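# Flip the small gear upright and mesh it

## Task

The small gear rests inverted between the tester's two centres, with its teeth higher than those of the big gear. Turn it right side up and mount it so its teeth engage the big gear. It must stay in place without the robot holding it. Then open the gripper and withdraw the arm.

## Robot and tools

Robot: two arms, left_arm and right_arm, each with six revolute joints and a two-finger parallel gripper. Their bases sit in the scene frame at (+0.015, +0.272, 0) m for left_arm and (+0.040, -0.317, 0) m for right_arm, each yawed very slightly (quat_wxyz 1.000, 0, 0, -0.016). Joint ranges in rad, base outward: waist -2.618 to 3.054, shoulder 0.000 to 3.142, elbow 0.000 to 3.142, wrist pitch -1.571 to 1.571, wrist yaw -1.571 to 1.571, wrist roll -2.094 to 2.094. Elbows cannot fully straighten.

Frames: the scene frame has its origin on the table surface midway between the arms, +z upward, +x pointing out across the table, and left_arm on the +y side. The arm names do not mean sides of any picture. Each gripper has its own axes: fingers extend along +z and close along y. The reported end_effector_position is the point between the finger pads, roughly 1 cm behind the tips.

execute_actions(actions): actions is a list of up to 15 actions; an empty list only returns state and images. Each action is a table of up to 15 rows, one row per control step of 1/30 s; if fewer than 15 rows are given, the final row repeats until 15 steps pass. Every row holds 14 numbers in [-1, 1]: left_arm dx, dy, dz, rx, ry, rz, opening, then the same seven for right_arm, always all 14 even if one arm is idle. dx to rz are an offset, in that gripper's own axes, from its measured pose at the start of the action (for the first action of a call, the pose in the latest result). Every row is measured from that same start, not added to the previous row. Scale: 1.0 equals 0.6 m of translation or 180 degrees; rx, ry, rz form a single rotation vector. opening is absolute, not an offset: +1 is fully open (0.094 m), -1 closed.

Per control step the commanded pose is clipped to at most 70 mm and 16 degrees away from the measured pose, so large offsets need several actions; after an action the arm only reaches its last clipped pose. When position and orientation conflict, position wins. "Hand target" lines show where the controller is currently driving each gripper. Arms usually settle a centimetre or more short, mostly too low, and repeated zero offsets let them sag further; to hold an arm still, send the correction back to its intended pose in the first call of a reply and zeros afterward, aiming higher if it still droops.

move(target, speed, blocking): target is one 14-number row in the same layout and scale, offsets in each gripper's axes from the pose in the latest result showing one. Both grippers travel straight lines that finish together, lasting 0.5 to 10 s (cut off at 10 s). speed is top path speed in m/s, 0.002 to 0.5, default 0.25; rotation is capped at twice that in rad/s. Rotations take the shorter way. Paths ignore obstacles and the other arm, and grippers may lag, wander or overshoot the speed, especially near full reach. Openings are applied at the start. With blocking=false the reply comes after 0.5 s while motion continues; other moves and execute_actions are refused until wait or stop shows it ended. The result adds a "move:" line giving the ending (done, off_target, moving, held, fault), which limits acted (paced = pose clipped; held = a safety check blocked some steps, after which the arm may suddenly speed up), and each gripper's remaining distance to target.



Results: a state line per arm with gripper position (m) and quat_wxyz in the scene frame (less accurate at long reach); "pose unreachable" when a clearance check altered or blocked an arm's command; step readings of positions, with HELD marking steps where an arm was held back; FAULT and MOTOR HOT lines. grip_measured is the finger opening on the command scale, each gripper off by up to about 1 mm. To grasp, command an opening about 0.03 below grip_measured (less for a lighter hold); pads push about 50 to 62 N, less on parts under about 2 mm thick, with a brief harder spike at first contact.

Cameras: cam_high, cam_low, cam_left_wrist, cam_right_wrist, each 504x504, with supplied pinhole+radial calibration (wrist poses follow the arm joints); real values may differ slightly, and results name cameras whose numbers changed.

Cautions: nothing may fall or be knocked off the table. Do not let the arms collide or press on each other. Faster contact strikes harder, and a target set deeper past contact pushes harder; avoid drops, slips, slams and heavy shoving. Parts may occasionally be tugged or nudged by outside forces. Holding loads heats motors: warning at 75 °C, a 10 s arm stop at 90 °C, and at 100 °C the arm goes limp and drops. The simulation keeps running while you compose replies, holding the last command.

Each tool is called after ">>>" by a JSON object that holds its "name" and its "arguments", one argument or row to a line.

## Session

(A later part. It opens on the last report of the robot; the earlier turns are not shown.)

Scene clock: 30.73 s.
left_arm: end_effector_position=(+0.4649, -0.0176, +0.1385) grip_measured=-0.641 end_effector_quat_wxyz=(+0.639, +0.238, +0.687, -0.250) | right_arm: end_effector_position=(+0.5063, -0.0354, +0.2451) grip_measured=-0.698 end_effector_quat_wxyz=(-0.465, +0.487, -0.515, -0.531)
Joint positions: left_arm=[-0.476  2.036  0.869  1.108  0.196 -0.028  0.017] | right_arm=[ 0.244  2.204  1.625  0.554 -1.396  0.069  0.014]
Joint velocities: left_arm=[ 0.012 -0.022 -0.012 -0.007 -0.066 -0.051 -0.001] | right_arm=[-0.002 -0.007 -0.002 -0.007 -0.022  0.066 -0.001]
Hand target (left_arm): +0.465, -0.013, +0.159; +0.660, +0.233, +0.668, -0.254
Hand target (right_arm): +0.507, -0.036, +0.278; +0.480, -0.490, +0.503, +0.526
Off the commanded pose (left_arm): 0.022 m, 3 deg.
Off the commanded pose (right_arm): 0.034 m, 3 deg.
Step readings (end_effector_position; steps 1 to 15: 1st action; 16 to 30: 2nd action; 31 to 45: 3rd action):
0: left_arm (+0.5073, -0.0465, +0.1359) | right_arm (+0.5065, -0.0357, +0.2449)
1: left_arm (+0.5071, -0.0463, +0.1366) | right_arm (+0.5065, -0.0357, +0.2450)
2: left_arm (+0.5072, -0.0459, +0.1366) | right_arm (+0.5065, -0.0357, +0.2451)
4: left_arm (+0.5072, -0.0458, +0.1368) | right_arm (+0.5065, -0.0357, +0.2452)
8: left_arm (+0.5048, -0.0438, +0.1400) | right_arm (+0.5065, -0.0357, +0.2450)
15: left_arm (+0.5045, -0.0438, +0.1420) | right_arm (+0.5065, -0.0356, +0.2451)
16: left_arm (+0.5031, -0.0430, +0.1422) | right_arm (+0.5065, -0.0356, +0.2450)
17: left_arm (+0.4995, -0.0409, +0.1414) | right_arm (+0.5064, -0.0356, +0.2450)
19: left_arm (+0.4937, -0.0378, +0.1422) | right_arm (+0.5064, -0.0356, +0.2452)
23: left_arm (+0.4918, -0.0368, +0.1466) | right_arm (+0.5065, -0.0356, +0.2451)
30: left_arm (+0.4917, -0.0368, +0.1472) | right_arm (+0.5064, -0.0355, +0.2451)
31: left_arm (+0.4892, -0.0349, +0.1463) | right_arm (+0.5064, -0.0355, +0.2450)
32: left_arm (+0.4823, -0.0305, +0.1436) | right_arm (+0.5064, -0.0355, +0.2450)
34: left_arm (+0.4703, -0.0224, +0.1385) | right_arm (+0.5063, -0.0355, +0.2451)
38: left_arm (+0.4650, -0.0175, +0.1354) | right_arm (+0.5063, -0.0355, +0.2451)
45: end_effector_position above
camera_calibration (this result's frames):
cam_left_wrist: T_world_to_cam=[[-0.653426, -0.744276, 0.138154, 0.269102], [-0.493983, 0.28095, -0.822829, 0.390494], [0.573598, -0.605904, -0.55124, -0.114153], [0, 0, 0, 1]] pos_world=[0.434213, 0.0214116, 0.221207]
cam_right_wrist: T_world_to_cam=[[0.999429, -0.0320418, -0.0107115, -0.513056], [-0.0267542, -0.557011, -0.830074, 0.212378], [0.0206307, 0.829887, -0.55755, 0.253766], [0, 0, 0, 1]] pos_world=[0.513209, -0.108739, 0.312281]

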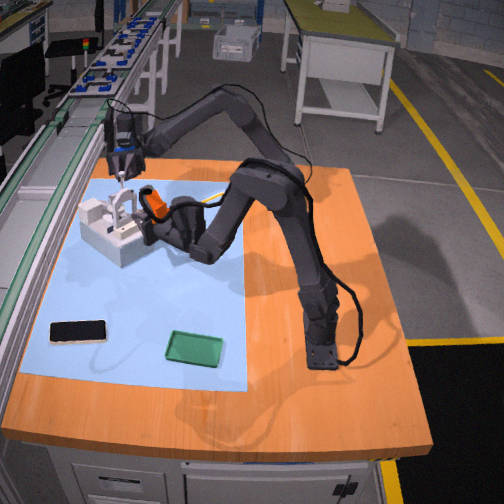

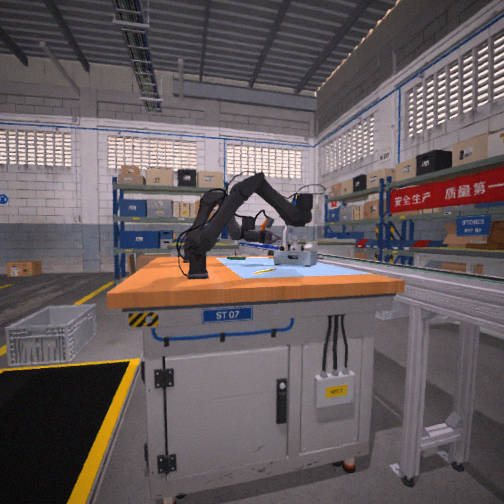

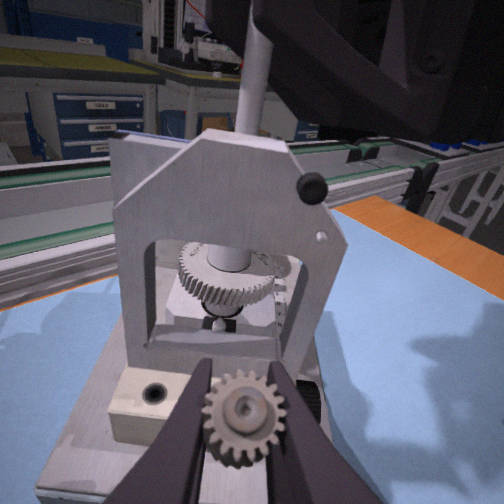

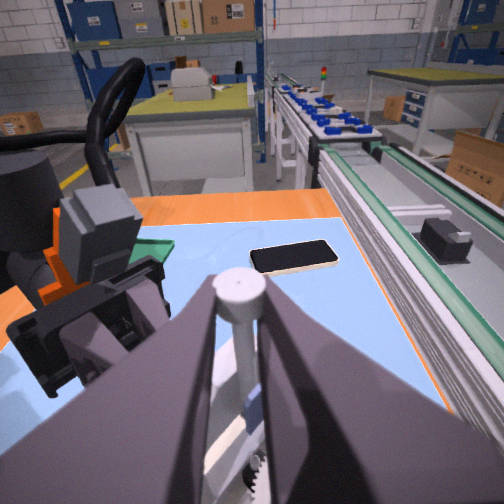

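>>> {"name": "execute_actions", "arguments": {
  "actions": [
    [[-0.03,0.06,-0.2,0,0.1,0,-0.78,-0.045,0,0.0,0,-0.005,-0.01,-0.8]],
    [[-0.02,0,0,0,0.2,0,-0.78,-0.045,0.0,0.0,0,-0.005,-0.01,-0.8]],
    [[-0.01,0,-0.01,0,0.18,0,-0.78,-0.045,0.0,0.0,0,-0.005,-0.01,-0.8]],
    [[0,0,-0.02,0,0,-0.25,-0.78,-0.045,0.0,0.0,0,-0.005,-0.01,-0.8]],
    [[0,0,-0.02,0,0,-0.25,-0.78,-0.045,0.0,0.0,0,-0.005,-0.01,-0.8]]
  ]
}}

Scene clock: 35.77 s.
left_arm: end_effector_position=(+0.4245, +0.0837, +0.2145) grip_measured=-0.641 end_effector_quat_wxyz=(+0.099, -0.305, +0.931, -0.174) | right_arm: end_effector_position=(+0.5063, -0.0354, +0.2451) grip_measured=-0.698 end_effector_quat_wxyz=(-0.466, +0.488, -0.514, -0.530)
Joint positions: left_arm=[-0.347  1.961  2.048 -1.278  0.137 -1.04   0.017] | right_arm=[ 0.244  2.204  1.625  0.555 -1.396  0.067  0.014]
Joint velocities: left_arm=[ 0.017  0.002 -0.002  0.007 -0.007 -0.769 -0.   ] | right_arm=[ 0.002 -0.012  0.002  0.037  0.066  0.007 -0.001]
Hand target (left_arm): +0.427, +0.086, +0.228; +0.101, -0.359, +0.908, -0.189
Hand target (right_arm): +0.507, -0.036, +0.272; +0.477, -0.493, +0.503, +0.526
Off the commanded pose (left_arm): 0.014 m, 7 deg.
Off the commanded pose (right_arm): 0.027 m, 2 deg.
Step readings (end_effector_position; steps 1 to 15: 1st action; 16 to 30: 2nd action; 31 to 45: 3rd action; 46 to 60: 4th action; 61 to 75: 5th action):
0: left_arm (+0.4648, -0.0177, +0.1387) | right_arm (+0.5063, -0.0354, +0.2452)
1: left_arm (+0.4613, -0.0136, +0.1372) | right_arm (+0.5063, -0.0354, +0.2452)
2: left_arm (+0.4503, -0.0030, +0.1320) | right_arm (+0.5063, -0.0354, +0.2452)
4: left_arm (+0.4321, +0.0278, +0.1352) | right_arm (+0.5063, -0.0354, +0.2451)
8: left_arm (+0.4175, +0.0854, +0.1705) | right_arm (+0.5063, -0.0354, +0.2451)
15: left_arm (+0.4030, +0.0925, +0.1694) | right_arm (+0.5063, -0.0354, +0.2451)
16: left_arm (+0.4013, +0.0929, +0.1641) | right_arm (+0.5063, -0.0354, +0.2451)
17: left_arm (+0.4005, +0.0936, +0.1601) | right_arm (+0.5063, -0.0354, +0.2451)
19: left_arm (+0.4053, +0.0930, +0.1697) | right_arm (+0.5063, -0.0354, +0.2451)
23: left_arm (+0.4176, +0.0884, +0.2120) | right_arm (+0.5063, -0.0354, +0.2451)
30: left_arm (+0.4173, +0.0881, +0.2029) | right_arm (+0.5063, -0.0354, +0.2451)
31: left_arm (+0.4171, +0.0886, +0.1990) | right_arm (+0.5063, -0.0354, +0.2451)
32: left_arm (+0.4191, +0.0882, +0.1979) | right_arm (+0.5063, -0.0354, +0.2451)
34: left_arm (+0.4293, +0.0847, +0.2068) | right_arm (+0.5063, -0.0354, +0.2451)
38: left_arm (+0.4399, +0.0796, +0.2274) | right_arm (+0.5063, -0.0354, +0.2451)
45: left_arm (+0.4373, +0.0821, +0.2216) | right_arm (+0.5063, -0.0354, +0.2451)
46: left_arm (+0.4371, +0.0821, +0.2196) | right_arm (+0.5063, -0.0354, +0.2451)
47: left_arm (+0.4366, +0.0822, +0.2173) | right_arm (+0.5063, -0.0354, +0.2451)
49: left_arm (+0.4344, +0.0830, +0.2161) | right_arm (+0.5063, -0.0354, +0.2451)
53: left_arm (+0.4319, +0.0833, +0.2168) | right_arm (+0.5063, -0.0354, +0.2451)
60: left_arm (+0.4313, +0.0829, +0.2170) | right_arm (+0.5063, -0.0354, +0.2451)
61: left_arm (+0.4310, +0.0829, +0.2169) | right_arm (+0.5063, -0.0354, +0.2451)
62: left_arm (+0.4302, +0.0830, +0.2166) | right_arm (+0.5063, -0.0354, +0.2451)
64: left_arm (+0.4284, +0.0835, +0.2158) | right_arm (+0.5063, -0.0354, +0.2451)
68: left_arm (+0.4255, +0.0838, +0.2148) | right_arm (+0.5063, -0.0354, +0.2451)
75: end_effector_position above
camera_calibration (this result's frames):
cam_left_wrist: T_world_to_cam=[[0.602606, -0.684381, 0.410474, -0.289079], [-0.789716, -0.4373, 0.430253, 0.321446], [-0.114957, -0.583431, -0.803986, 0.356898], [0, 0, 0, 1]] pos_world=[0.46908, 0.150954, 0.267297]
cam_right_wrist: T_world_to_cam=[[0.999466, -0.0316512, -0.00808158, -0.513688], [-0.0243454, -0.556763, -0.830315, 0.211204], [0.0217809, 0.830068, -0.557236, 0.253088], [0, 0, 0, 1]] pos_world=[0.513044, -0.108749, 0.312244]

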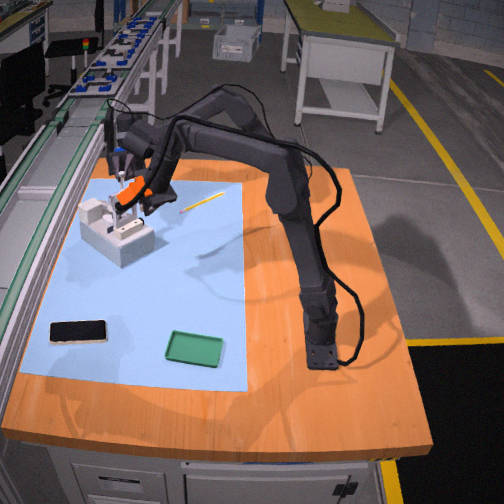

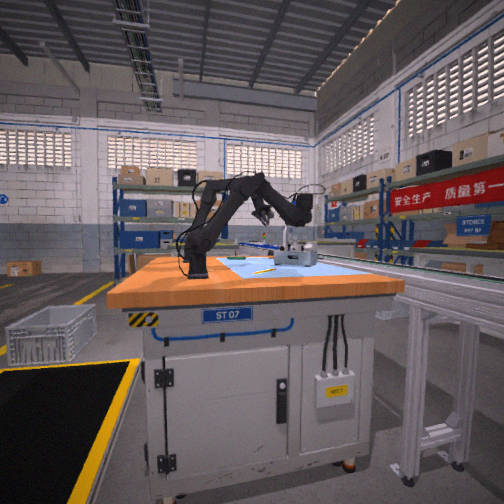

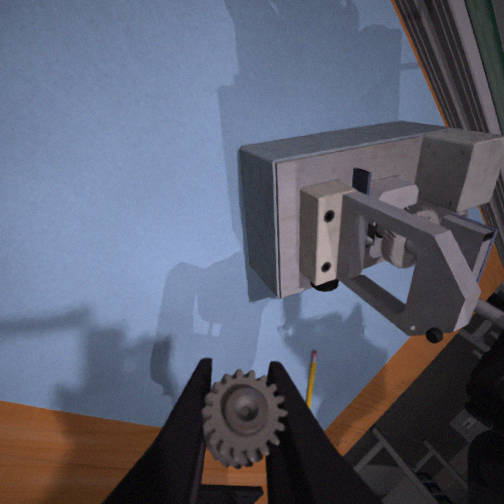

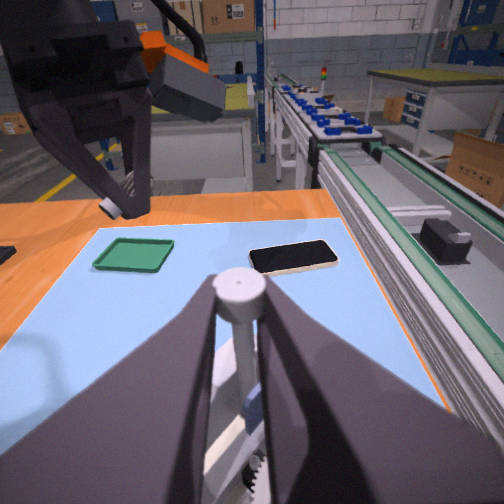

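>>> {"name": "execute_actions", "arguments": {
  "actions": [
    [[0.0605,0.2205,0.2008,-0.13,-0.01,-0.174,-0.78,-0.045,0,0.0,0,-0.005,-0.01,-0.8]]
  ]
}}

>>> {"name": "wait", "arguments": {
  "seconds": 0.5
}}

Scene clock: 36.70 s.
left_arm: end_effector_position=(+0.3406, +0.1338, +0.0360) grip_measured=-0.641 end_effector_quat_wxyz=(-0.043, -0.545, +0.837, +0.036) | right_arm: end_effector_position=(+0.5063, -0.0354, +0.2451) grip_measured=-0.698 end_effector_quat_wxyz=(-0.466, +0.488, -0.514, -0.530)
Joint positions: left_arm=[-0.356  2.039  1.513 -1.152  0.031 -1.542  0.017] | right_arm=[ 0.244  2.204  1.625  0.555 -1.396  0.067  0.014]
Joint velocities: left_arm=[-0.002 -0.149  0.007  0.286 -0.125 -0.242 -0.002] | right_arm=[-0.012 -0.002 -0.022 -0.066  0.037 -0.022  0.001]
Hand target (left_arm): +0.359, +0.126, +0.052; -0.005, -0.557, +0.830, +0.000
Hand target (right_arm): +0.507, -0.036, +0.272; +0.477, -0.493, +0.503, +0.526
Off the commanded pose (left_arm): 0.024 m, 7 deg.
Off the commanded pose (right_arm): 0.027 m, 2 deg.
Step readings (end_effector_position):
0: left_arm (+0.4245, +0.0837, +0.2145) | right_arm (+0.5063, -0.0354, +0.2451)
1: left_arm (+0.4239, +0.0851, +0.2087) | right_arm (+0.5063, -0.0354, +0.2451)
2: left_arm (+0.4187, +0.0894, +0.1990) | right_arm (+0.5063, -0.0354, +0.2451)
4: left_arm (+0.4003, +0.1007, +0.1657) | right_arm (+0.5063, -0.0354, +0.2451)
8: left_arm (+0.3584, +0.1233, +0.0864) | right_arm (+0.5063, -0.0354, +0.2451)
15: end_effector_position above
camera_calibration (this result's frames):
cam_left_wrist: T_world_to_cam=[[0.945935, -0.312593, -0.0865586, -0.279741], [-0.222567, -0.819668, 0.527833, 0.208443], [-0.235946, -0.48003, -0.844926, 0.261909], [0, 0, 0, 1]] pos_world=[0.372806, 0.209133, 0.0870567]
cam_right_wrist: T_world_to_cam=[[0.999466, -0.0316512, -0.00808158, -0.513688], [-0.0243454, -0.556763, -0.830315, 0.211204], [0.0217809, 0.830068, -0.557236, 0.253088], [0, 0, 0, 1]] pos_world=[0.513044, -0.108749, 0.312244]

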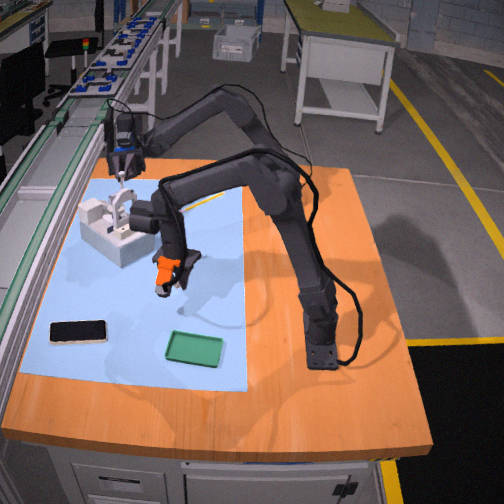

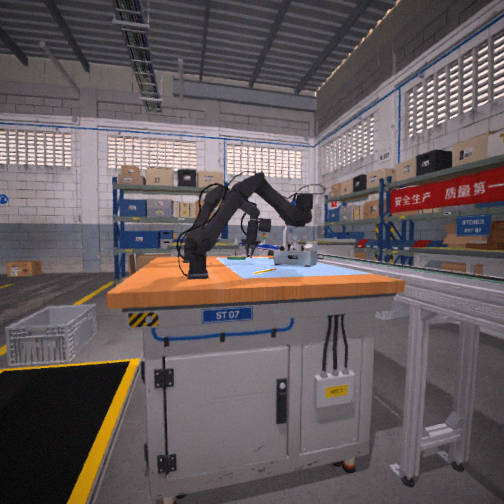

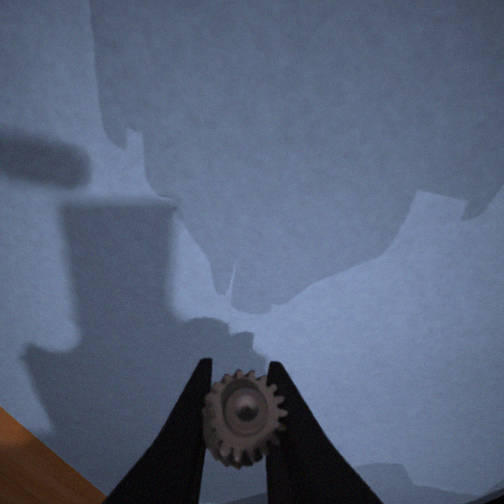

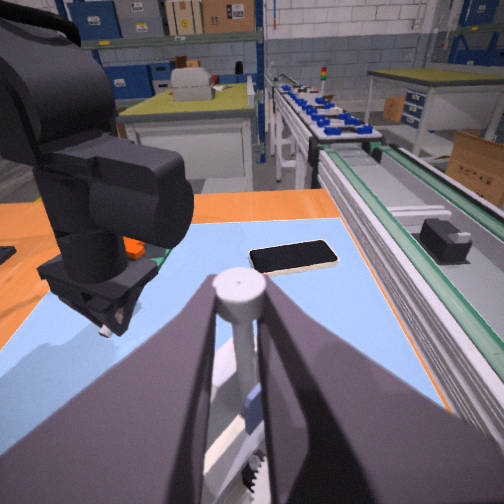

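Scene clock: 37.20 s.
left_arm: end_effector_position=(+0.3509, +0.1309, +0.0406) grip_measured=-0.641 end_effector_quat_wxyz=(-0.025, -0.559, +0.828, +0.016) | right_arm: end_effector_position=(+0.5063, -0.0354, +0.2451) grip_measured=-0.698 end_effector_quat_wxyz=(-0.466, +0.488, -0.514, -0.530)
Joint positions: left_arm=[-0.356  2.024  1.513 -1.114  0.024 -1.577  0.017] | right_arm=[ 0.244  2.204  1.625  0.555 -1.396  0.067  0.014]
Joint velocities: left_arm=[ 0.017  0.002 -0.012  0.037  0.007 -0.037 -0.001] | right_arm=[ 0.007 -0.002  0.022 -0.007  0.022 -0.095 -0.001]
Hand target (left_arm): +0.359, +0.126, +0.052; -0.005, -0.557, +0.830, +0.000
Hand target (right_arm): +0.507, -0.036, +0.272; +0.477, -0.493, +0.503, +0.526
Off the commanded pose (left_arm): 0.013 m, 3 deg.
Off the commanded pose (right_arm): 0.027 m, 2 deg.
wait: 0.50 s; at rest by 0.40 s
camera_calibration (this result's frames):
cam_left_wrist: T_world_to_cam=[[0.959066, -0.281187, -0.0335587, -0.300852], [-0.222431, -0.821354, 0.525264, 0.206252], [-0.175261, -0.496298, -0.850277, 0.247808], [0, 0, 0, 1]] pos_world=[0.377845, 0.207797, 0.0922731]
cam_right_wrist: T_world_to_cam=[[0.999466, -0.0316512, -0.00808158, -0.513688], [-0.0243454, -0.556763, -0.830315, 0.211204], [0.0217809, 0.830068, -0.557236, 0.253088], [0, 0, 0, 1]] pos_world=[0.513044, -0.108749, 0.312244]

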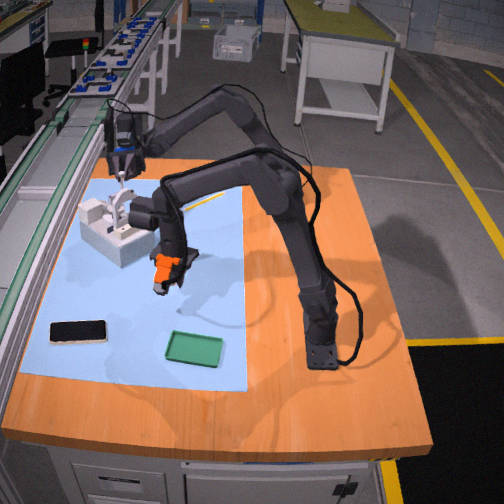

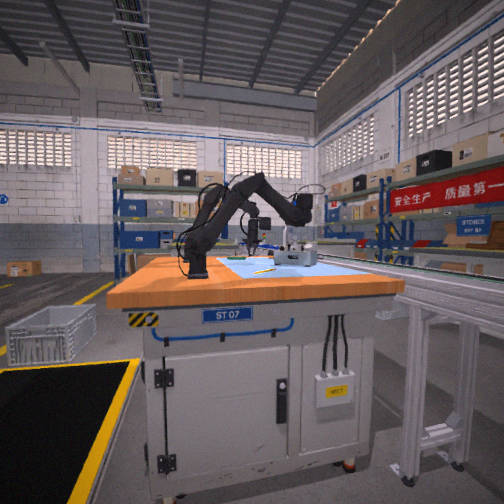

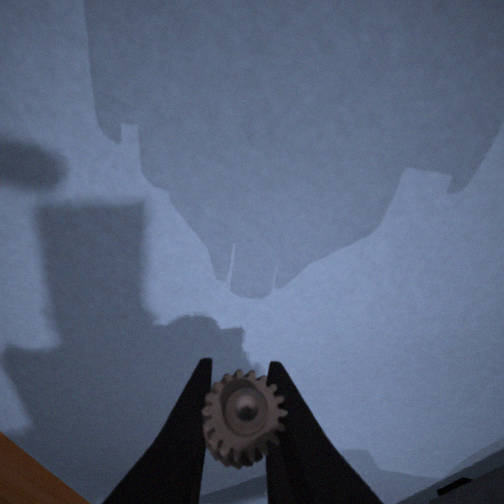

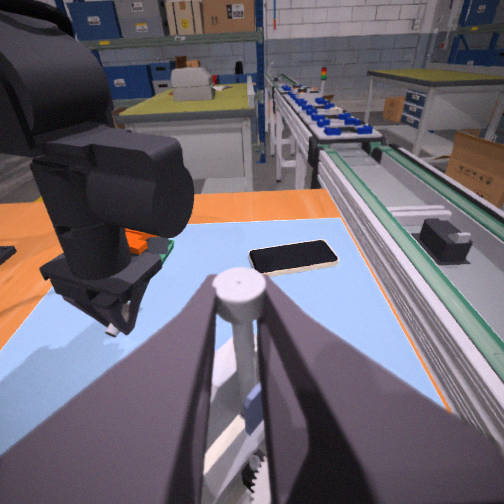

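>>> {"name": "execute_actions", "arguments": {
  "actions": [
    [[0,0,0.01,0.015,0.1,0,-0.78,-0.045,0,0.0,0,-0.005,-0.01,-0.8]],
    [[-0.003,0,0.01,0.01,0,0,-0.78,-0.045,0,0.0,0,-0.005,-0.01,-0.8]],
    [[-0.0,0,0.0,0.01,0,0,-0.78,-0.045,0,0.0,0,-0.005,-0.01,-0.8]]
  ]
}}

Scene clock: 38.90 s.
left_arm: end_effector_position=(+0.3456, +0.1391, +0.0179) grip_measured=-0.641 end_effector_quat_wxyz=(-0.132, -0.567, +0.808, -0.085) | right_arm: end_effector_position=(+0.5063, -0.0354, +0.2451) grip_measured=-0.698 end_effector_quat_wxyz=(-0.466, +0.488, -0.514, -0.530)
Joint positions: left_arm=[-0.199  2.014  1.367 -0.973  0.311 -1.448  0.017] | right_arm=[ 0.244  2.204  1.625  0.555 -1.396  0.067  0.014]
Joint velocities: left_arm=[ 0.002  0.007  0.017  0.037  0.007 -0.051  0.001] | right_arm=[-0.017  0.017 -0.002  0.037 -0.095  0.037 -0.001]
Hand target (left_arm): +0.348, +0.138, +0.024; -0.124, -0.568, +0.808, -0.097
Hand target (right_arm): +0.507, -0.036, +0.272; +0.477, -0.493, +0.503, +0.526
Off the commanded pose (left_arm): 0.007 m, 2 deg.
Off the commanded pose (right_arm): 0.027 m, 2 deg.
Step readings (end_effector_position; steps 1 to 15: 1st action; 16 to 30: 2nd action; 31 to 45: 3rd action):
0: left_arm (+0.3510, +0.1309, +0.0406) | right_arm (+0.5063, -0.0354, +0.2451)
1: left_arm (+0.3504, +0.1291, +0.0396) | right_arm (+0.5063, -0.0354, +0.2451)
2: left_arm (+0.3494, +0.1267, +0.0382) | right_arm (+0.5063, -0.0354, +0.2451)
4: left_arm (+0.3496, +0.1346, +0.0341) | right_arm (+0.5063, -0.0354, +0.2451)
8: left_arm (+0.3508, +0.1484, +0.0319) | right_arm (+0.5063, -0.0354, +0.2451)
15: left_arm (+0.3511, +0.1380, +0.0345) | right_arm (+0.5063, -0.0354, +0.2451)
16: left_arm (+0.3513, +0.1377, +0.0335) | right_arm (+0.5063, -0.0354, +0.2451)
17: left_arm (+0.3512, +0.1378, +0.0316) | right_arm (+0.5063, -0.0354, +0.2451)
19: left_arm (+0.3481, +0.1385, +0.0272) | right_arm (+0.5063, -0.0354, +0.2451)
23: left_arm (+0.3453, +0.1391, +0.0242) | right_arm (+0.5063, -0.0354, +0.2451)
30: left_arm (+0.3483, +0.1384, +0.0240) | right_arm (+0.5063, -0.0354, +0.2451)
31: left_arm (+0.3483, +0.1384, +0.0233) | right_arm (+0.5063, -0.0354, +0.2451)
32: left_arm (+0.3482, +0.1385, +0.0224) | right_arm (+0.5063, -0.0354, +0.2451)
34: left_arm (+0.3460, +0.1390, +0.0199) | right_arm (+0.5063, -0.0354, +0.2451)
38: left_arm (+0.3439, +0.1395, +0.0179) | right_arm (+0.5063, -0.0354, +0.2451)
45: end_effector_position above
camera_calibration (this result's frames):
cam_left_wrist: T_world_to_cam=[[0.96907, -0.245973, -0.0200241, -0.302797], [-0.148261, -0.645127, 0.749553, 0.169533], [-0.197288, -0.7234, -0.661641, 0.267442], [0, 0, 0, 1]] pos_world=[0.371329, 0.228358, 0.0438138]
cam_right_wrist: T_world_to_cam=[[0.999466, -0.0316512, -0.00808158, -0.513688], [-0.0243454, -0.556763, -0.830315, 0.211204], [0.0217809, 0.830068, -0.557236, 0.253088], [0, 0, 0, 1]] pos_world=[0.513044, -0.108749, 0.312244]

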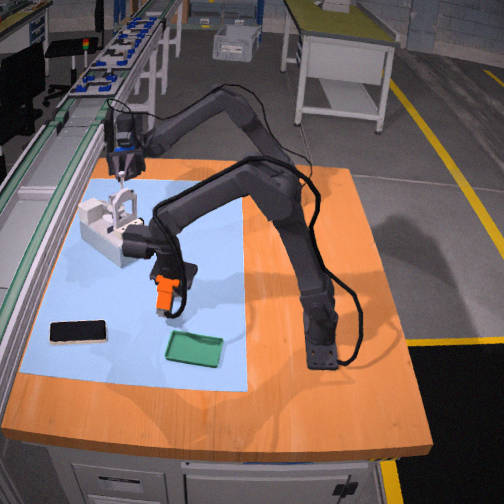

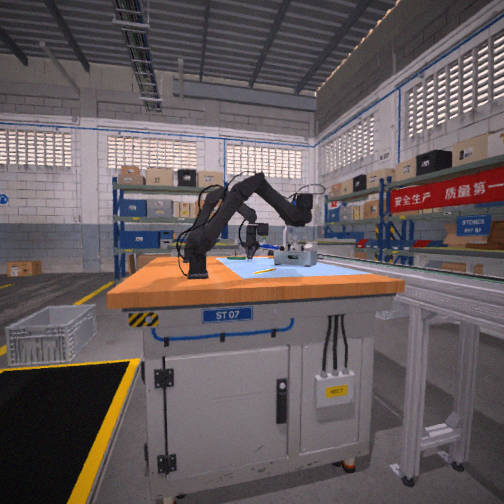

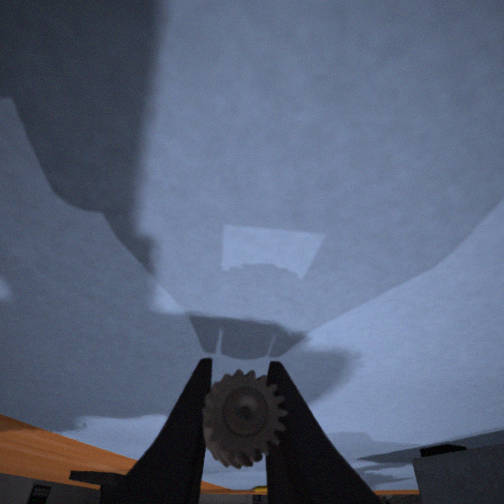

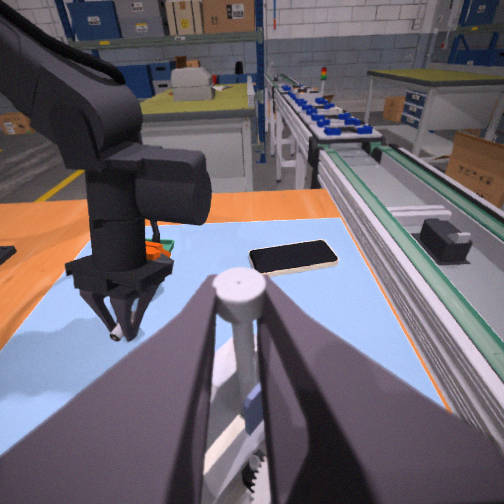

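One more sink, release gently, lift, untilt.

>>> {"name": "execute_actions", "arguments": {
  "actions": [
    [[0,0,0.0,0.01,0,0,-0.78,-0.045,0,0.0,0,-0.005,-0.01,-0.8]],
    [[0,0,-0.01,0.01,0,0,-0.6,-0.045,0,0.0,0,-0.005,-0.01,-0.8]],
    [[0.0,0,-0.01,0.01,0,0,-0.5,-0.045,0,0.0,0,-0.005,-0.01,-0.8]],
    [[0.03,0,-0.09,0.01,-0.1,0,-0.5,-0.045,0,0.0,0,-0.005,-0.01,-0.8]],
    [[0.0,0,-0.015,0.01,0,0,-0.5,-0.045,0,0.0,0,-0.005,-0.01,-0.8]]
  ]
}}

Scene clock: 41.63 s.
left_arm: end_effector_position=(+0.3415, +0.1325, +0.0754) grip_measured=-0.502 end_effector_quat_wxyz=(+0.009, -0.569, +0.821, -0.039) | right_arm: end_effector_position=(+0.5063, -0.0354, +0.2451) grip_measured=-0.698 end_effector_quat_wxyz=(-0.466, +0.488, -0.514, -0.530)
Joint positions: left_arm=[-0.361  1.84   1.4   -1.057  0.027 -1.606  0.023] | right_arm=[ 0.244  2.204  1.625  0.555 -1.396  0.067  0.014]
Joint velocities: left_arm=[-0.002 -0.012 -0.017 -0.051  0.081 -0.051 -0.   ] | right_arm=[ 0.017 -0.002 -0.007 -0.007  0.007 -0.081 -0.001]
Hand target (left_arm): +0.342, +0.133, +0.081; +0.015, -0.569, +0.821, -0.047
Hand target (right_arm): +0.507, -0.036, +0.272; +0.477, -0.493, +0.503, +0.526
Off the commanded pose (left_arm): 0.005 m, 1 deg.
Off the commanded pose (right_arm): 0.027 m, 2 deg.
Step readings (end_effector_position; steps 1 to 15: 1st action; 16 to 30: 2nd action; 31 to 45: 3rd action; 46 to 60: 4th action; 61 to 75: 5th action):
0: left_arm (+0.3458, +0.1390, +0.0178) | right_arm (+0.5063, -0.0354, +0.2451)
1: left_arm (+0.3458, +0.1390, +0.0171) | right_arm (+0.5063, -0.0354, +0.2451)
2: left_arm (+0.3456, +0.1391, +0.0161) | right_arm (+0.5063, -0.0354, +0.2451)
4: left_arm (+0.3432, +0.1396, +0.0136) | right_arm (+0.5063, -0.0354, +0.2451)
8: left_arm (+0.3443, +0.1392, +0.0142) | right_arm (+0.5063, -0.0354, +0.2451)
15: left_arm (+0.3450, +0.1390, +0.0142) | right_arm (+0.5063, -0.0354, +0.2451)
16: left_arm (+0.3448, +0.1391, +0.0140) | right_arm (+0.5063, -0.0354, +0.2451)
17: left_arm (+0.3445, +0.1391, +0.0141) | right_arm (+0.5063, -0.0354, +0.2451)
19: left_arm (+0.3436, +0.1393, +0.0142) | right_arm (+0.5063, -0.0354, +0.2451)
23: left_arm (+0.3431, +0.1395, +0.0140) | right_arm (+0.5063, -0.0354, +0.2451)
30: left_arm (+0.3431, +0.1395, +0.0140) | right_arm (+0.5063, -0.0354, +0.2451)
31: left_arm (+0.3430, +0.1395, +0.0140) | right_arm (+0.5063, -0.0354, +0.2451)
32: left_arm (+0.3427, +0.1396, +0.0142) | right_arm (+0.5063, -0.0354, +0.2451)
34: left_arm (+0.3415, +0.1399, +0.0146) | right_arm (+0.5063, -0.0354, +0.2451)
38: left_arm (+0.3412, +0.1399, +0.0145) | right_arm (+0.5063, -0.0354, +0.2451)
45: left_arm (+0.3417, +0.1398, +0.0145) | right_arm (+0.5063, -0.0354, +0.2451)
46: left_arm (+0.3421, +0.1416, +0.0170) | right_arm (+0.5063, -0.0354, +0.2451)
47: left_arm (+0.3397, +0.1440, +0.0219) | right_arm (+0.5063, -0.0354, +0.2451)
49: left_arm (+0.3368, +0.1363, +0.0425) | right_arm (+0.5063, -0.0354, +0.2451)
53: left_arm (+0.3451, +0.1199, +0.0732) | right_arm (+0.5063, -0.0354, +0.2451)
60: left_arm (+0.3422, +0.1320, +0.0716) | right_arm (+0.5063, -0.0354, +0.2451)
61: left_arm (+0.3418, +0.1323, +0.0713) | right_arm (+0.5063, -0.0354, +0.2451)
62: left_arm (+0.3415, +0.1324, +0.0713) | right_arm (+0.5063, -0.0354, +0.2451)
64: left_arm (+0.3411, +0.1326, +0.0724) | right_arm (+0.5063, -0.0354, +0.2451)
68: left_arm (+0.3415, +0.1325, +0.0751) | right_arm (+0.5063, -0.0354, +0.2451)
75: end_effector_position above
camera_calibration (this result's frames):
cam_left_wrist: T_world_to_cam=[[0.962362, -0.25544, 0.0927843, -0.304301], [-0.264259, -0.799836, 0.538915, 0.197514], [-0.0634483, -0.543151, -0.837234, 0.243561], [0, 0, 0, 1]] pos_world=[0.360497, 0.212538, 0.125708]
cam_right_wrist: T_world_to_cam=[[0.999466, -0.0316512, -0.00808158, -0.513688], [-0.0243454, -0.556763, -0.830315, 0.211204], [0.0217809, 0.830068, -0.557236, 0.253088], [0, 0, 0, 1]] pos_world=[0.513044, -0.108749, 0.312244]

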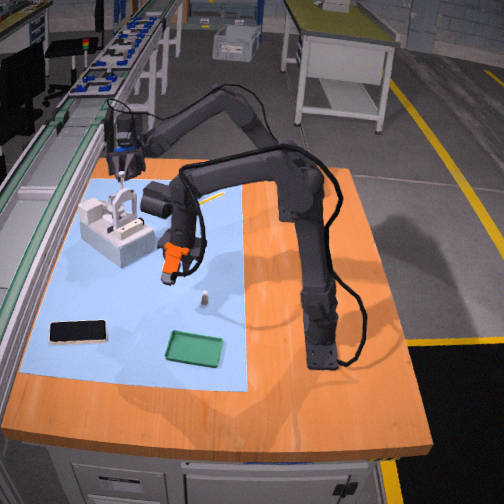

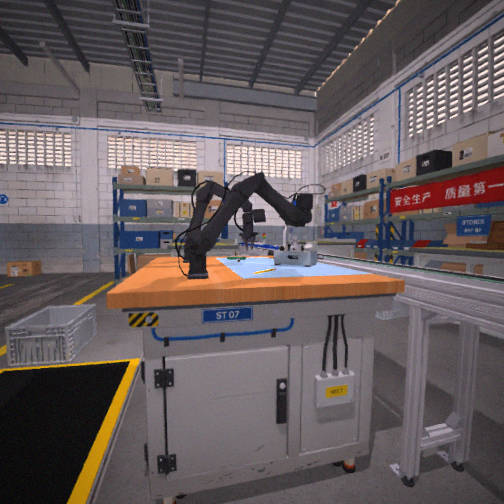

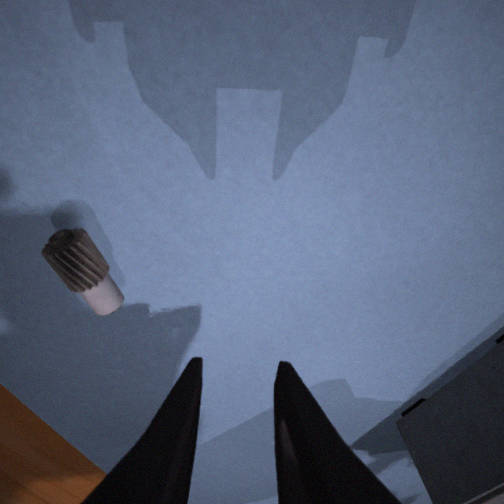

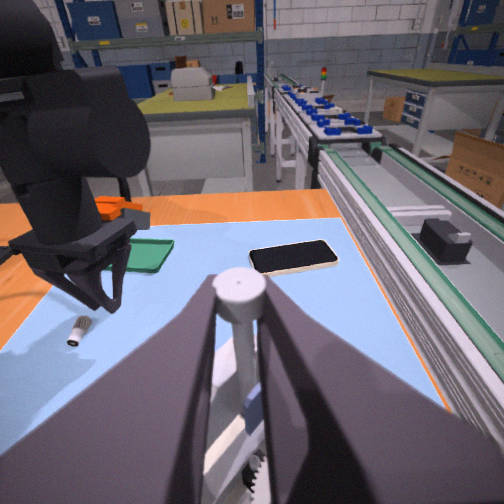

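>>> {"name": "execute_actions", "arguments": {
  "actions": [
    [[0,0.08,-0.03,-0.02,0,0.3,-0.3,-0.045,0,0.0,0,-0.005,-0.01,-0.8]],
    [[0,0,-0.012,0,0,0.3,-0.3,-0.045,0,0.0,0,-0.005,-0.01,-0.8]],
    [[0.0,0,-0.012,0,0,0.3,-0.3,-0.045,0,0.0,0,-0.005,-0.01,-0.8]],
    [[0.0,0,-0.012,0,0,0.1,-0.3,-0.045,0,0.0,0,-0.005,-0.01,-0.8]],
    [[0.0,0,-0.012,0,0,0.0,-0.3,-0.045,0,0.0,0,-0.005,-0.01,-0.8]]
  ]
}}

Scene clock: 44.40 s.
left_arm: end_effector_position=(+0.2903, +0.1555, +0.0859) grip_measured=-0.302 end_effector_quat_wxyz=(-0.004, +0.534, +0.846, -0.001) | right_arm: end_effector_position=(+0.5063, -0.0354, +0.2451) grip_measured=-0.698 end_effector_quat_wxyz=(-0.466, +0.488, -0.514, -0.530)
Joint positions: left_arm=[-0.371  1.7    1.276 -1.156  0.001  0.721  0.033] | right_arm=[ 0.244  2.204  1.625  0.555 -1.396  0.067  0.014]
Joint velocities: left_arm=[ 0.017 -0.002 -0.012 -0.007  0.022 -0.081 -0.   ] | right_arm=[ 0.012 -0.002  0.002  0.007 -0.051 -0.051  0.   ]
Hand target (left_arm): +0.293, +0.155, +0.093; +0.001, +0.533, +0.846, -0.000
Hand target (right_arm): +0.507, -0.036, +0.272; +0.477, -0.493, +0.503, +0.526
Off the commanded pose (left_arm): 0.008 m, 1 deg.
Off the commanded pose (right_arm): 0.027 m, 2 deg.
Step readings (end_effector_position; steps 1 to 15: 1st action; 16 to 30: 2nd action; 31 to 45: 3rd action; 46 to 60: 4th action; 61 to 75: 5th action):
0: left_arm (+0.3415, +0.1325, +0.0754) | right_arm (+0.5063, -0.0354, +0.2451)
1: left_arm (+0.3395, +0.1333, +0.0754) | right_arm (+0.5063, -0.0354, +0.2451)
2: left_arm (+0.3319, +0.1364, +0.0751) | right_arm (+0.5063, -0.0354, +0.2451)
4: left_arm (+0.3118, +0.1448, +0.0780) | right_arm (+0.5063, -0.0354, +0.2451)
8: left_arm (+0.3015, +0.1493, +0.0861) | right_arm (+0.5063, -0.0354, +0.2451)
15: left_arm (+0.2991, +0.1486, +0.0861) | right_arm (+0.5063, -0.0354, +0.2451)
16: left_arm (+0.2988, +0.1486, +0.0861) | right_arm (+0.5063, -0.0354, +0.2451)
17: left_arm (+0.2987, +0.1487, +0.0861) | right_arm (+0.5063, -0.0354, +0.2451)
19: left_arm (+0.2983, +0.1490, +0.0861) | right_arm (+0.5063, -0.0354, +0.2451)
23: left_arm (+0.2976, +0.1494, +0.0860) | right_arm (+0.5063, -0.0354, +0.2451)
30: left_arm (+0.2970, +0.1499, +0.0860) | right_arm (+0.5063, -0.0354, +0.2451)
31: left_arm (+0.2969, +0.1501, +0.0860) | right_arm (+0.5063, -0.0354, +0.2451)
32: left_arm (+0.2967, +0.1503, +0.0860) | right_arm (+0.5063, -0.0354, +0.2451)
34: left_arm (+0.2962, +0.1508, +0.0860) | right_arm (+0.5063, -0.0354, +0.2451)
38: left_arm (+0.2953, +0.1518, +0.0859) | right_arm (+0.5063, -0.0354, +0.2451)
45: left_arm (+0.2951, +0.1527, +0.0859) | right_arm (+0.5063, -0.0354, +0.2451)
46: left_arm (+0.2950, +0.1530, +0.0859) | right_arm (+0.5063, -0.0354, +0.2451)
47: left_arm (+0.2949, +0.1534, +0.0859) | right_arm (+0.5063, -0.0354, +0.2451)
49: left_arm (+0.2943, +0.1538, +0.0859) | right_arm (+0.5063, -0.0354, +0.2451)
53: left_arm (+0.2935, +0.1541, +0.0859) | right_arm (+0.5063, -0.0354, +0.2451)
60: left_arm (+0.2929, +0.1544, +0.0859) | right_arm (+0.5063, -0.0354, +0.2451)
61: left_arm (+0.2927, +0.1545, +0.0859) | right_arm (+0.5063, -0.0354, +0.2451)
62: left_arm (+0.2922, +0.1547, +0.0859) | right_arm (+0.5063, -0.0354, +0.2451)
64: left_arm (+0.2915, +0.1550, +0.0859) | right_arm (+0.5063, -0.0354, +0.2451)
68: left_arm (+0.2907, +0.1553, +0.0859) | right_arm (+0.5063, -0.0354, +0.2451)
75: end_effector_position above
camera_calibration (this result's frames):
cam_left_wrist: T_world_to_cam=[[-0.855744, -0.516618, 0.0284264, 0.323822], [-0.430152, 0.740899, 0.515788, 0.00732788], [-0.287527, 0.429155, -0.856244, 0.177162], [0, 0, 0, 1]] pos_world=[0.3312, 0.085833, 0.138709]
cam_right_wrist: T_world_to_cam=[[0.999466, -0.0316512, -0.00808158, -0.513688], [-0.0243454, -0.556763, -0.830315, 0.211204], [0.0217809, 0.830068, -0.557236, 0.253088], [0, 0, 0, 1]] pos_world=[0.513044, -0.108749, 0.312244]

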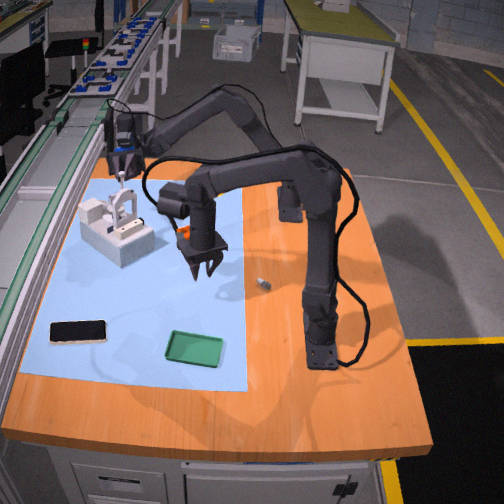

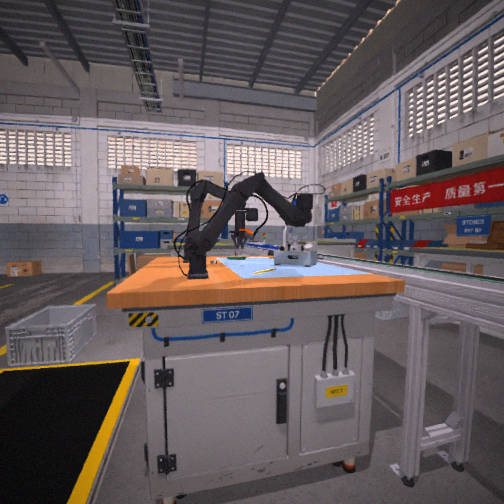

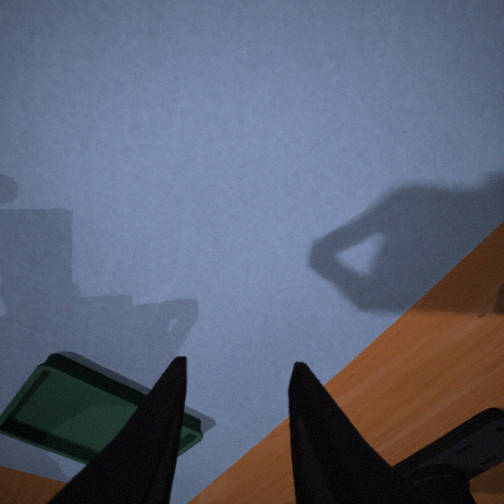

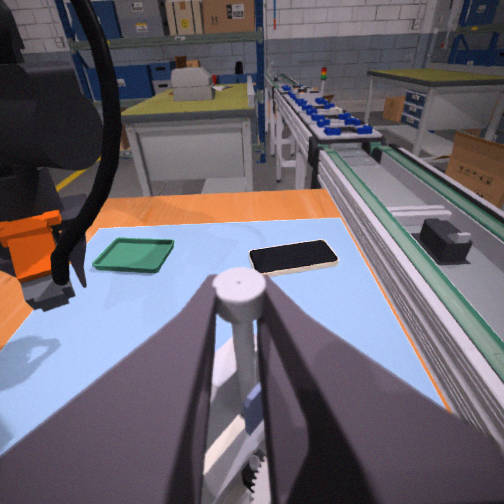

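>>> {"name": "wait", "arguments": {
  "seconds": 1.5
}}

>>> {"name": "zoom_image", "arguments": {
  "camera": "cam_high",
  "region": [180, 180, 340, 320]
}}

Scene clock: 46.03 s.
left_arm: end_effector_position=(+0.2902, +0.1555, +0.0859) grip_measured=-0.302 end_effector_quat_wxyz=(-0.005, +0.534, +0.846, -0.001) | right_arm: end_effector_position=(+0.5063, -0.0354, +0.2451) grip_measured=-0.698 end_effector_quat_wxyz=(-0.466, +0.488, -0.514, -0.530)
Joint positions: left_arm=[-0.371  1.7    1.276 -1.156  0.001  0.721  0.033] | right_arm=[ 0.244  2.204  1.625  0.555 -1.396  0.067  0.014]
Joint velocities: left_arm=[-0.002 -0.017 -0.012  0.066 -0.066  0.051 -0.001] | right_arm=[ 0.027 -0.007 -0.027  0.007  0.022  0.022 -0.   ]
Hand target (left_arm): +0.293, +0.155, +0.093; +0.001, +0.533, +0.846, -0.000
Hand target (right_arm): +0.507, -0.036, +0.272; +0.477, -0.493, +0.503, +0.526
Off the commanded pose (left_arm): 0.008 m, 1 deg.
Off the commanded pose (right_arm): 0.027 m, 2 deg.
wait: 1.50 s; at rest by 0.03 s
camera_calibration (this result's frames):
cam_left_wrist: T_world_to_cam=[[-0.855734, -0.516622, 0.028649, 0.323746], [-0.429971, 0.740822, 0.51605, 0.00719927], [-0.287827, 0.429284, -0.856079, 0.177175], [0, 0, 0, 1]] pos_world=[0.331131, 0.0858624, 0.138686]
cam_right_wrist: T_world_to_cam=[[0.999466, -0.0316512, -0.00808158, -0.513688], [-0.0243454, -0.556763, -0.830315, 0.211204], [0.0217809, 0.830068, -0.557236, 0.253088], [0, 0, 0, 1]] pos_world=[0.513044, -0.108749, 0.312244]

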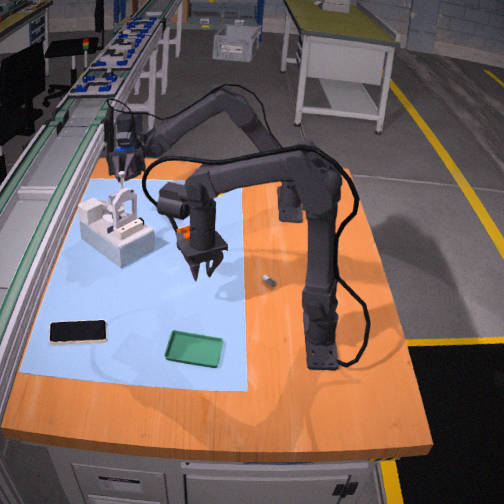

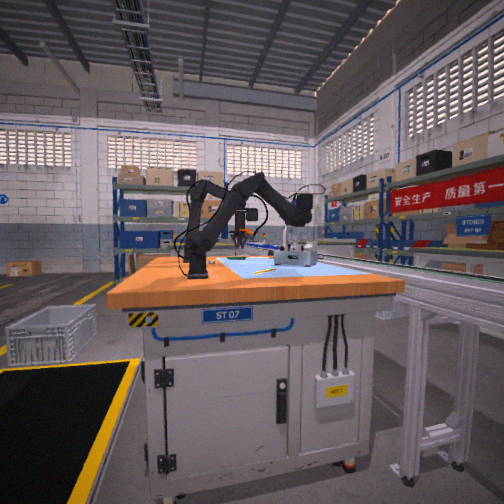

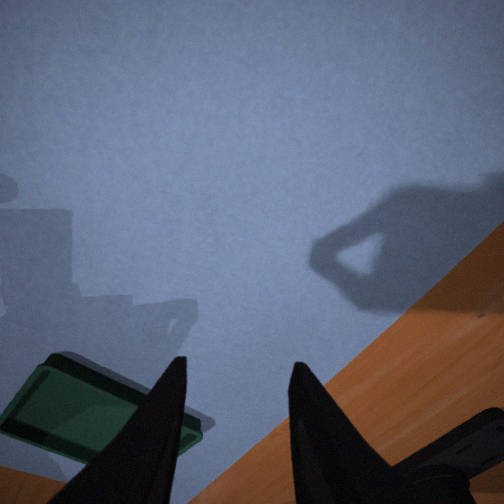

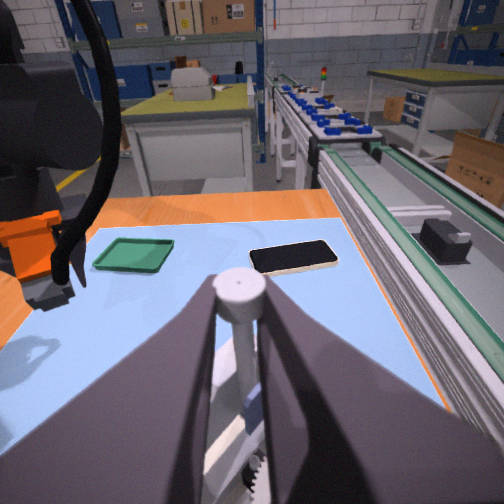

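Region (180, 180, 340, 320) of cam_high's 504x504 image, scaled by 3.150, with more detail than that image has; it fills the top 441 rows of this view, and the rest is white.

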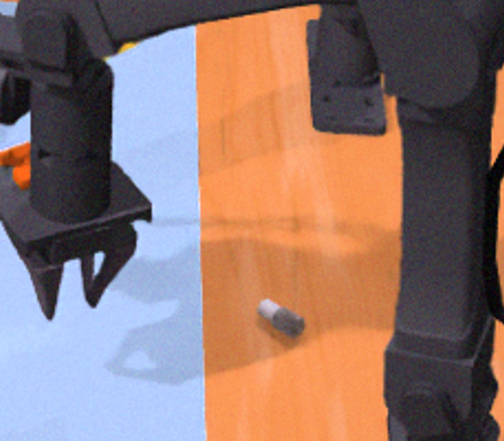

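>>> {"name": "execute_actions", "arguments": {
  "actions": [
    [[-0.006,-0.14,-0.02,0,0,-0.065,-0.3,-0.045,0,0.0,0,-0.005,-0.01,-0.8]],
    [[0.02,-0.14,-0.012,0,0,-0.065,-0.3,-0.045,0,0.0,0,-0.005,-0.01,-0.8]],
    [[0.0,0,-0.012,0,0,0.0,-0.3,-0.045,0,0.0,0,-0.005,-0.01,-0.8]]
  ]
}}

Scene clock: 47.97 s.
left_arm: end_effector_position=(+0.1466, +0.0717, +0.1009) grip_measured=-0.302 end_effector_quat_wxyz=(-0.012, +0.376, +0.927, -0.004) | right_arm: end_effector_position=(+0.5063, -0.0354, +0.2451) grip_measured=-0.698 end_effector_quat_wxyz=(-0.466, +0.488, -0.514, -0.530)
Joint positions: left_arm=[-0.946  1.472  1.105 -1.218  0.02  -0.208  0.033] | right_arm=[ 0.244  2.204  1.625  0.555 -1.396  0.067  0.014]
Joint velocities: left_arm=[ 0.002  0.002  0.012  0.022  0.081 -0.051  0.001] | right_arm=[-0.002 -0.002  0.002 -0.022  0.022  0.037  0.001]
Hand target (left_arm): +0.149, +0.069, +0.108; -0.006, +0.377, +0.926, -0.008
Hand target (right_arm): +0.507, -0.036, +0.272; +0.477, -0.493, +0.503, +0.526
Off the commanded pose (left_arm): 0.008 m, 1 deg.
Off the commanded pose (right_arm): 0.027 m, 2 deg.
Step readings (end_effector_position; steps 1 to 15: 1st action; 16 to 30: 2nd action; 31 to 45: 3rd action):
0: left_arm (+0.2902, +0.1555, +0.0859) | right_arm (+0.5063, -0.0354, +0.2451)
1: left_arm (+0.2874, +0.1532, +0.0857) | right_arm (+0.5063, -0.0354, +0.2451)
2: left_arm (+0.2781, +0.1485, +0.0851) | right_arm (+0.5063, -0.0354, +0.2451)
4: left_arm (+0.2489, +0.1326, +0.0866) | right_arm (+0.5063, -0.0354, +0.2451)
8: left_arm (+0.2205, +0.1122, +0.0952) | right_arm (+0.5063, -0.0354, +0.2451)
15: left_arm (+0.2206, +0.1123, +0.0965) | right_arm (+0.5063, -0.0354, +0.2451)
16: left_arm (+0.2174, +0.1100, +0.0963) | right_arm (+0.5063, -0.0354, +0.2451)
17: left_arm (+0.2075, +0.1037, +0.0960) | right_arm (+0.5063, -0.0354, +0.2451)
19: left_arm (+0.1777, +0.0858, +0.0969) | right_arm (+0.5063, -0.0354, +0.2451)
23: left_arm (+0.1485, +0.0678, +0.1009) | right_arm (+0.5063, -0.0354, +0.2451)
30: left_arm (+0.1484, +0.0690, +0.1009) | right_arm (+0.5063, -0.0354, +0.2451)
31: left_arm (+0.1483, +0.0692, +0.1009) | right_arm (+0.5063, -0.0354, +0.2451)
32: left_arm (+0.1480, +0.0696, +0.1009) | right_arm (+0.5063, -0.0354, +0.2451)
34: left_arm (+0.1474, +0.0705, +0.1009) | right_arm (+0.5063, -0.0354, +0.2451)
38: left_arm (+0.1468, +0.0713, +0.1009) | right_arm (+0.5063, -0.0354, +0.2451)
45: end_effector_position above
camera_calibration (this result's frames):
cam_left_wrist: T_world_to_cam=[[-0.622071, -0.782085, 0.0370262, 0.141032], [-0.652796, 0.544184, 0.526993, 0.0453951], [-0.432302, 0.303657, -0.849063, 0.214125], [0, 0, 0, 1]] pos_world=[0.209933, 0.0205752, 0.152661]
cam_right_wrist: T_world_to_cam=[[0.999466, -0.0316512, -0.00808158, -0.513688], [-0.0243454, -0.556763, -0.830315, 0.211204], [0.0217809, 0.830068, -0.557236, 0.253088], [0, 0, 0, 1]] pos_world=[0.513044, -0.108749, 0.312244]

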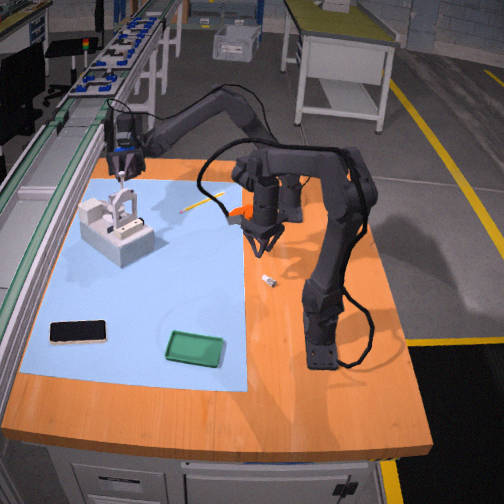

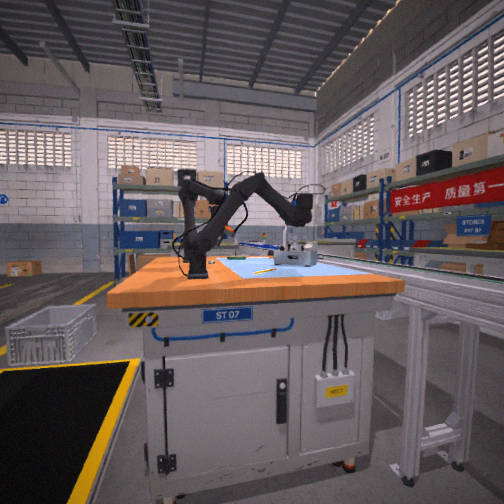

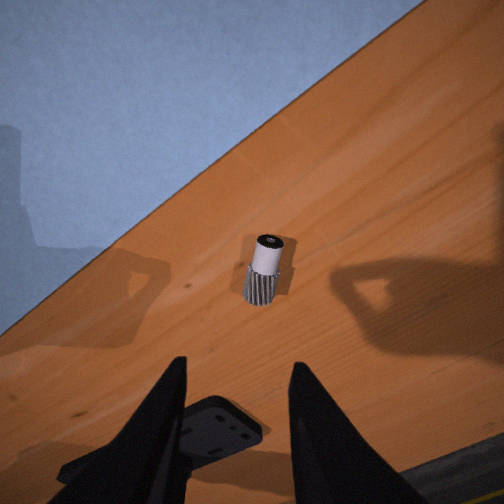

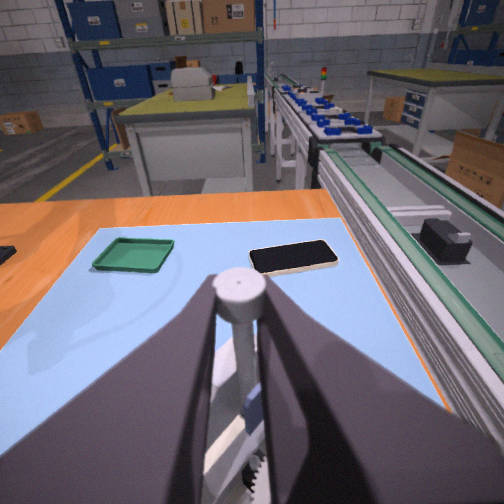

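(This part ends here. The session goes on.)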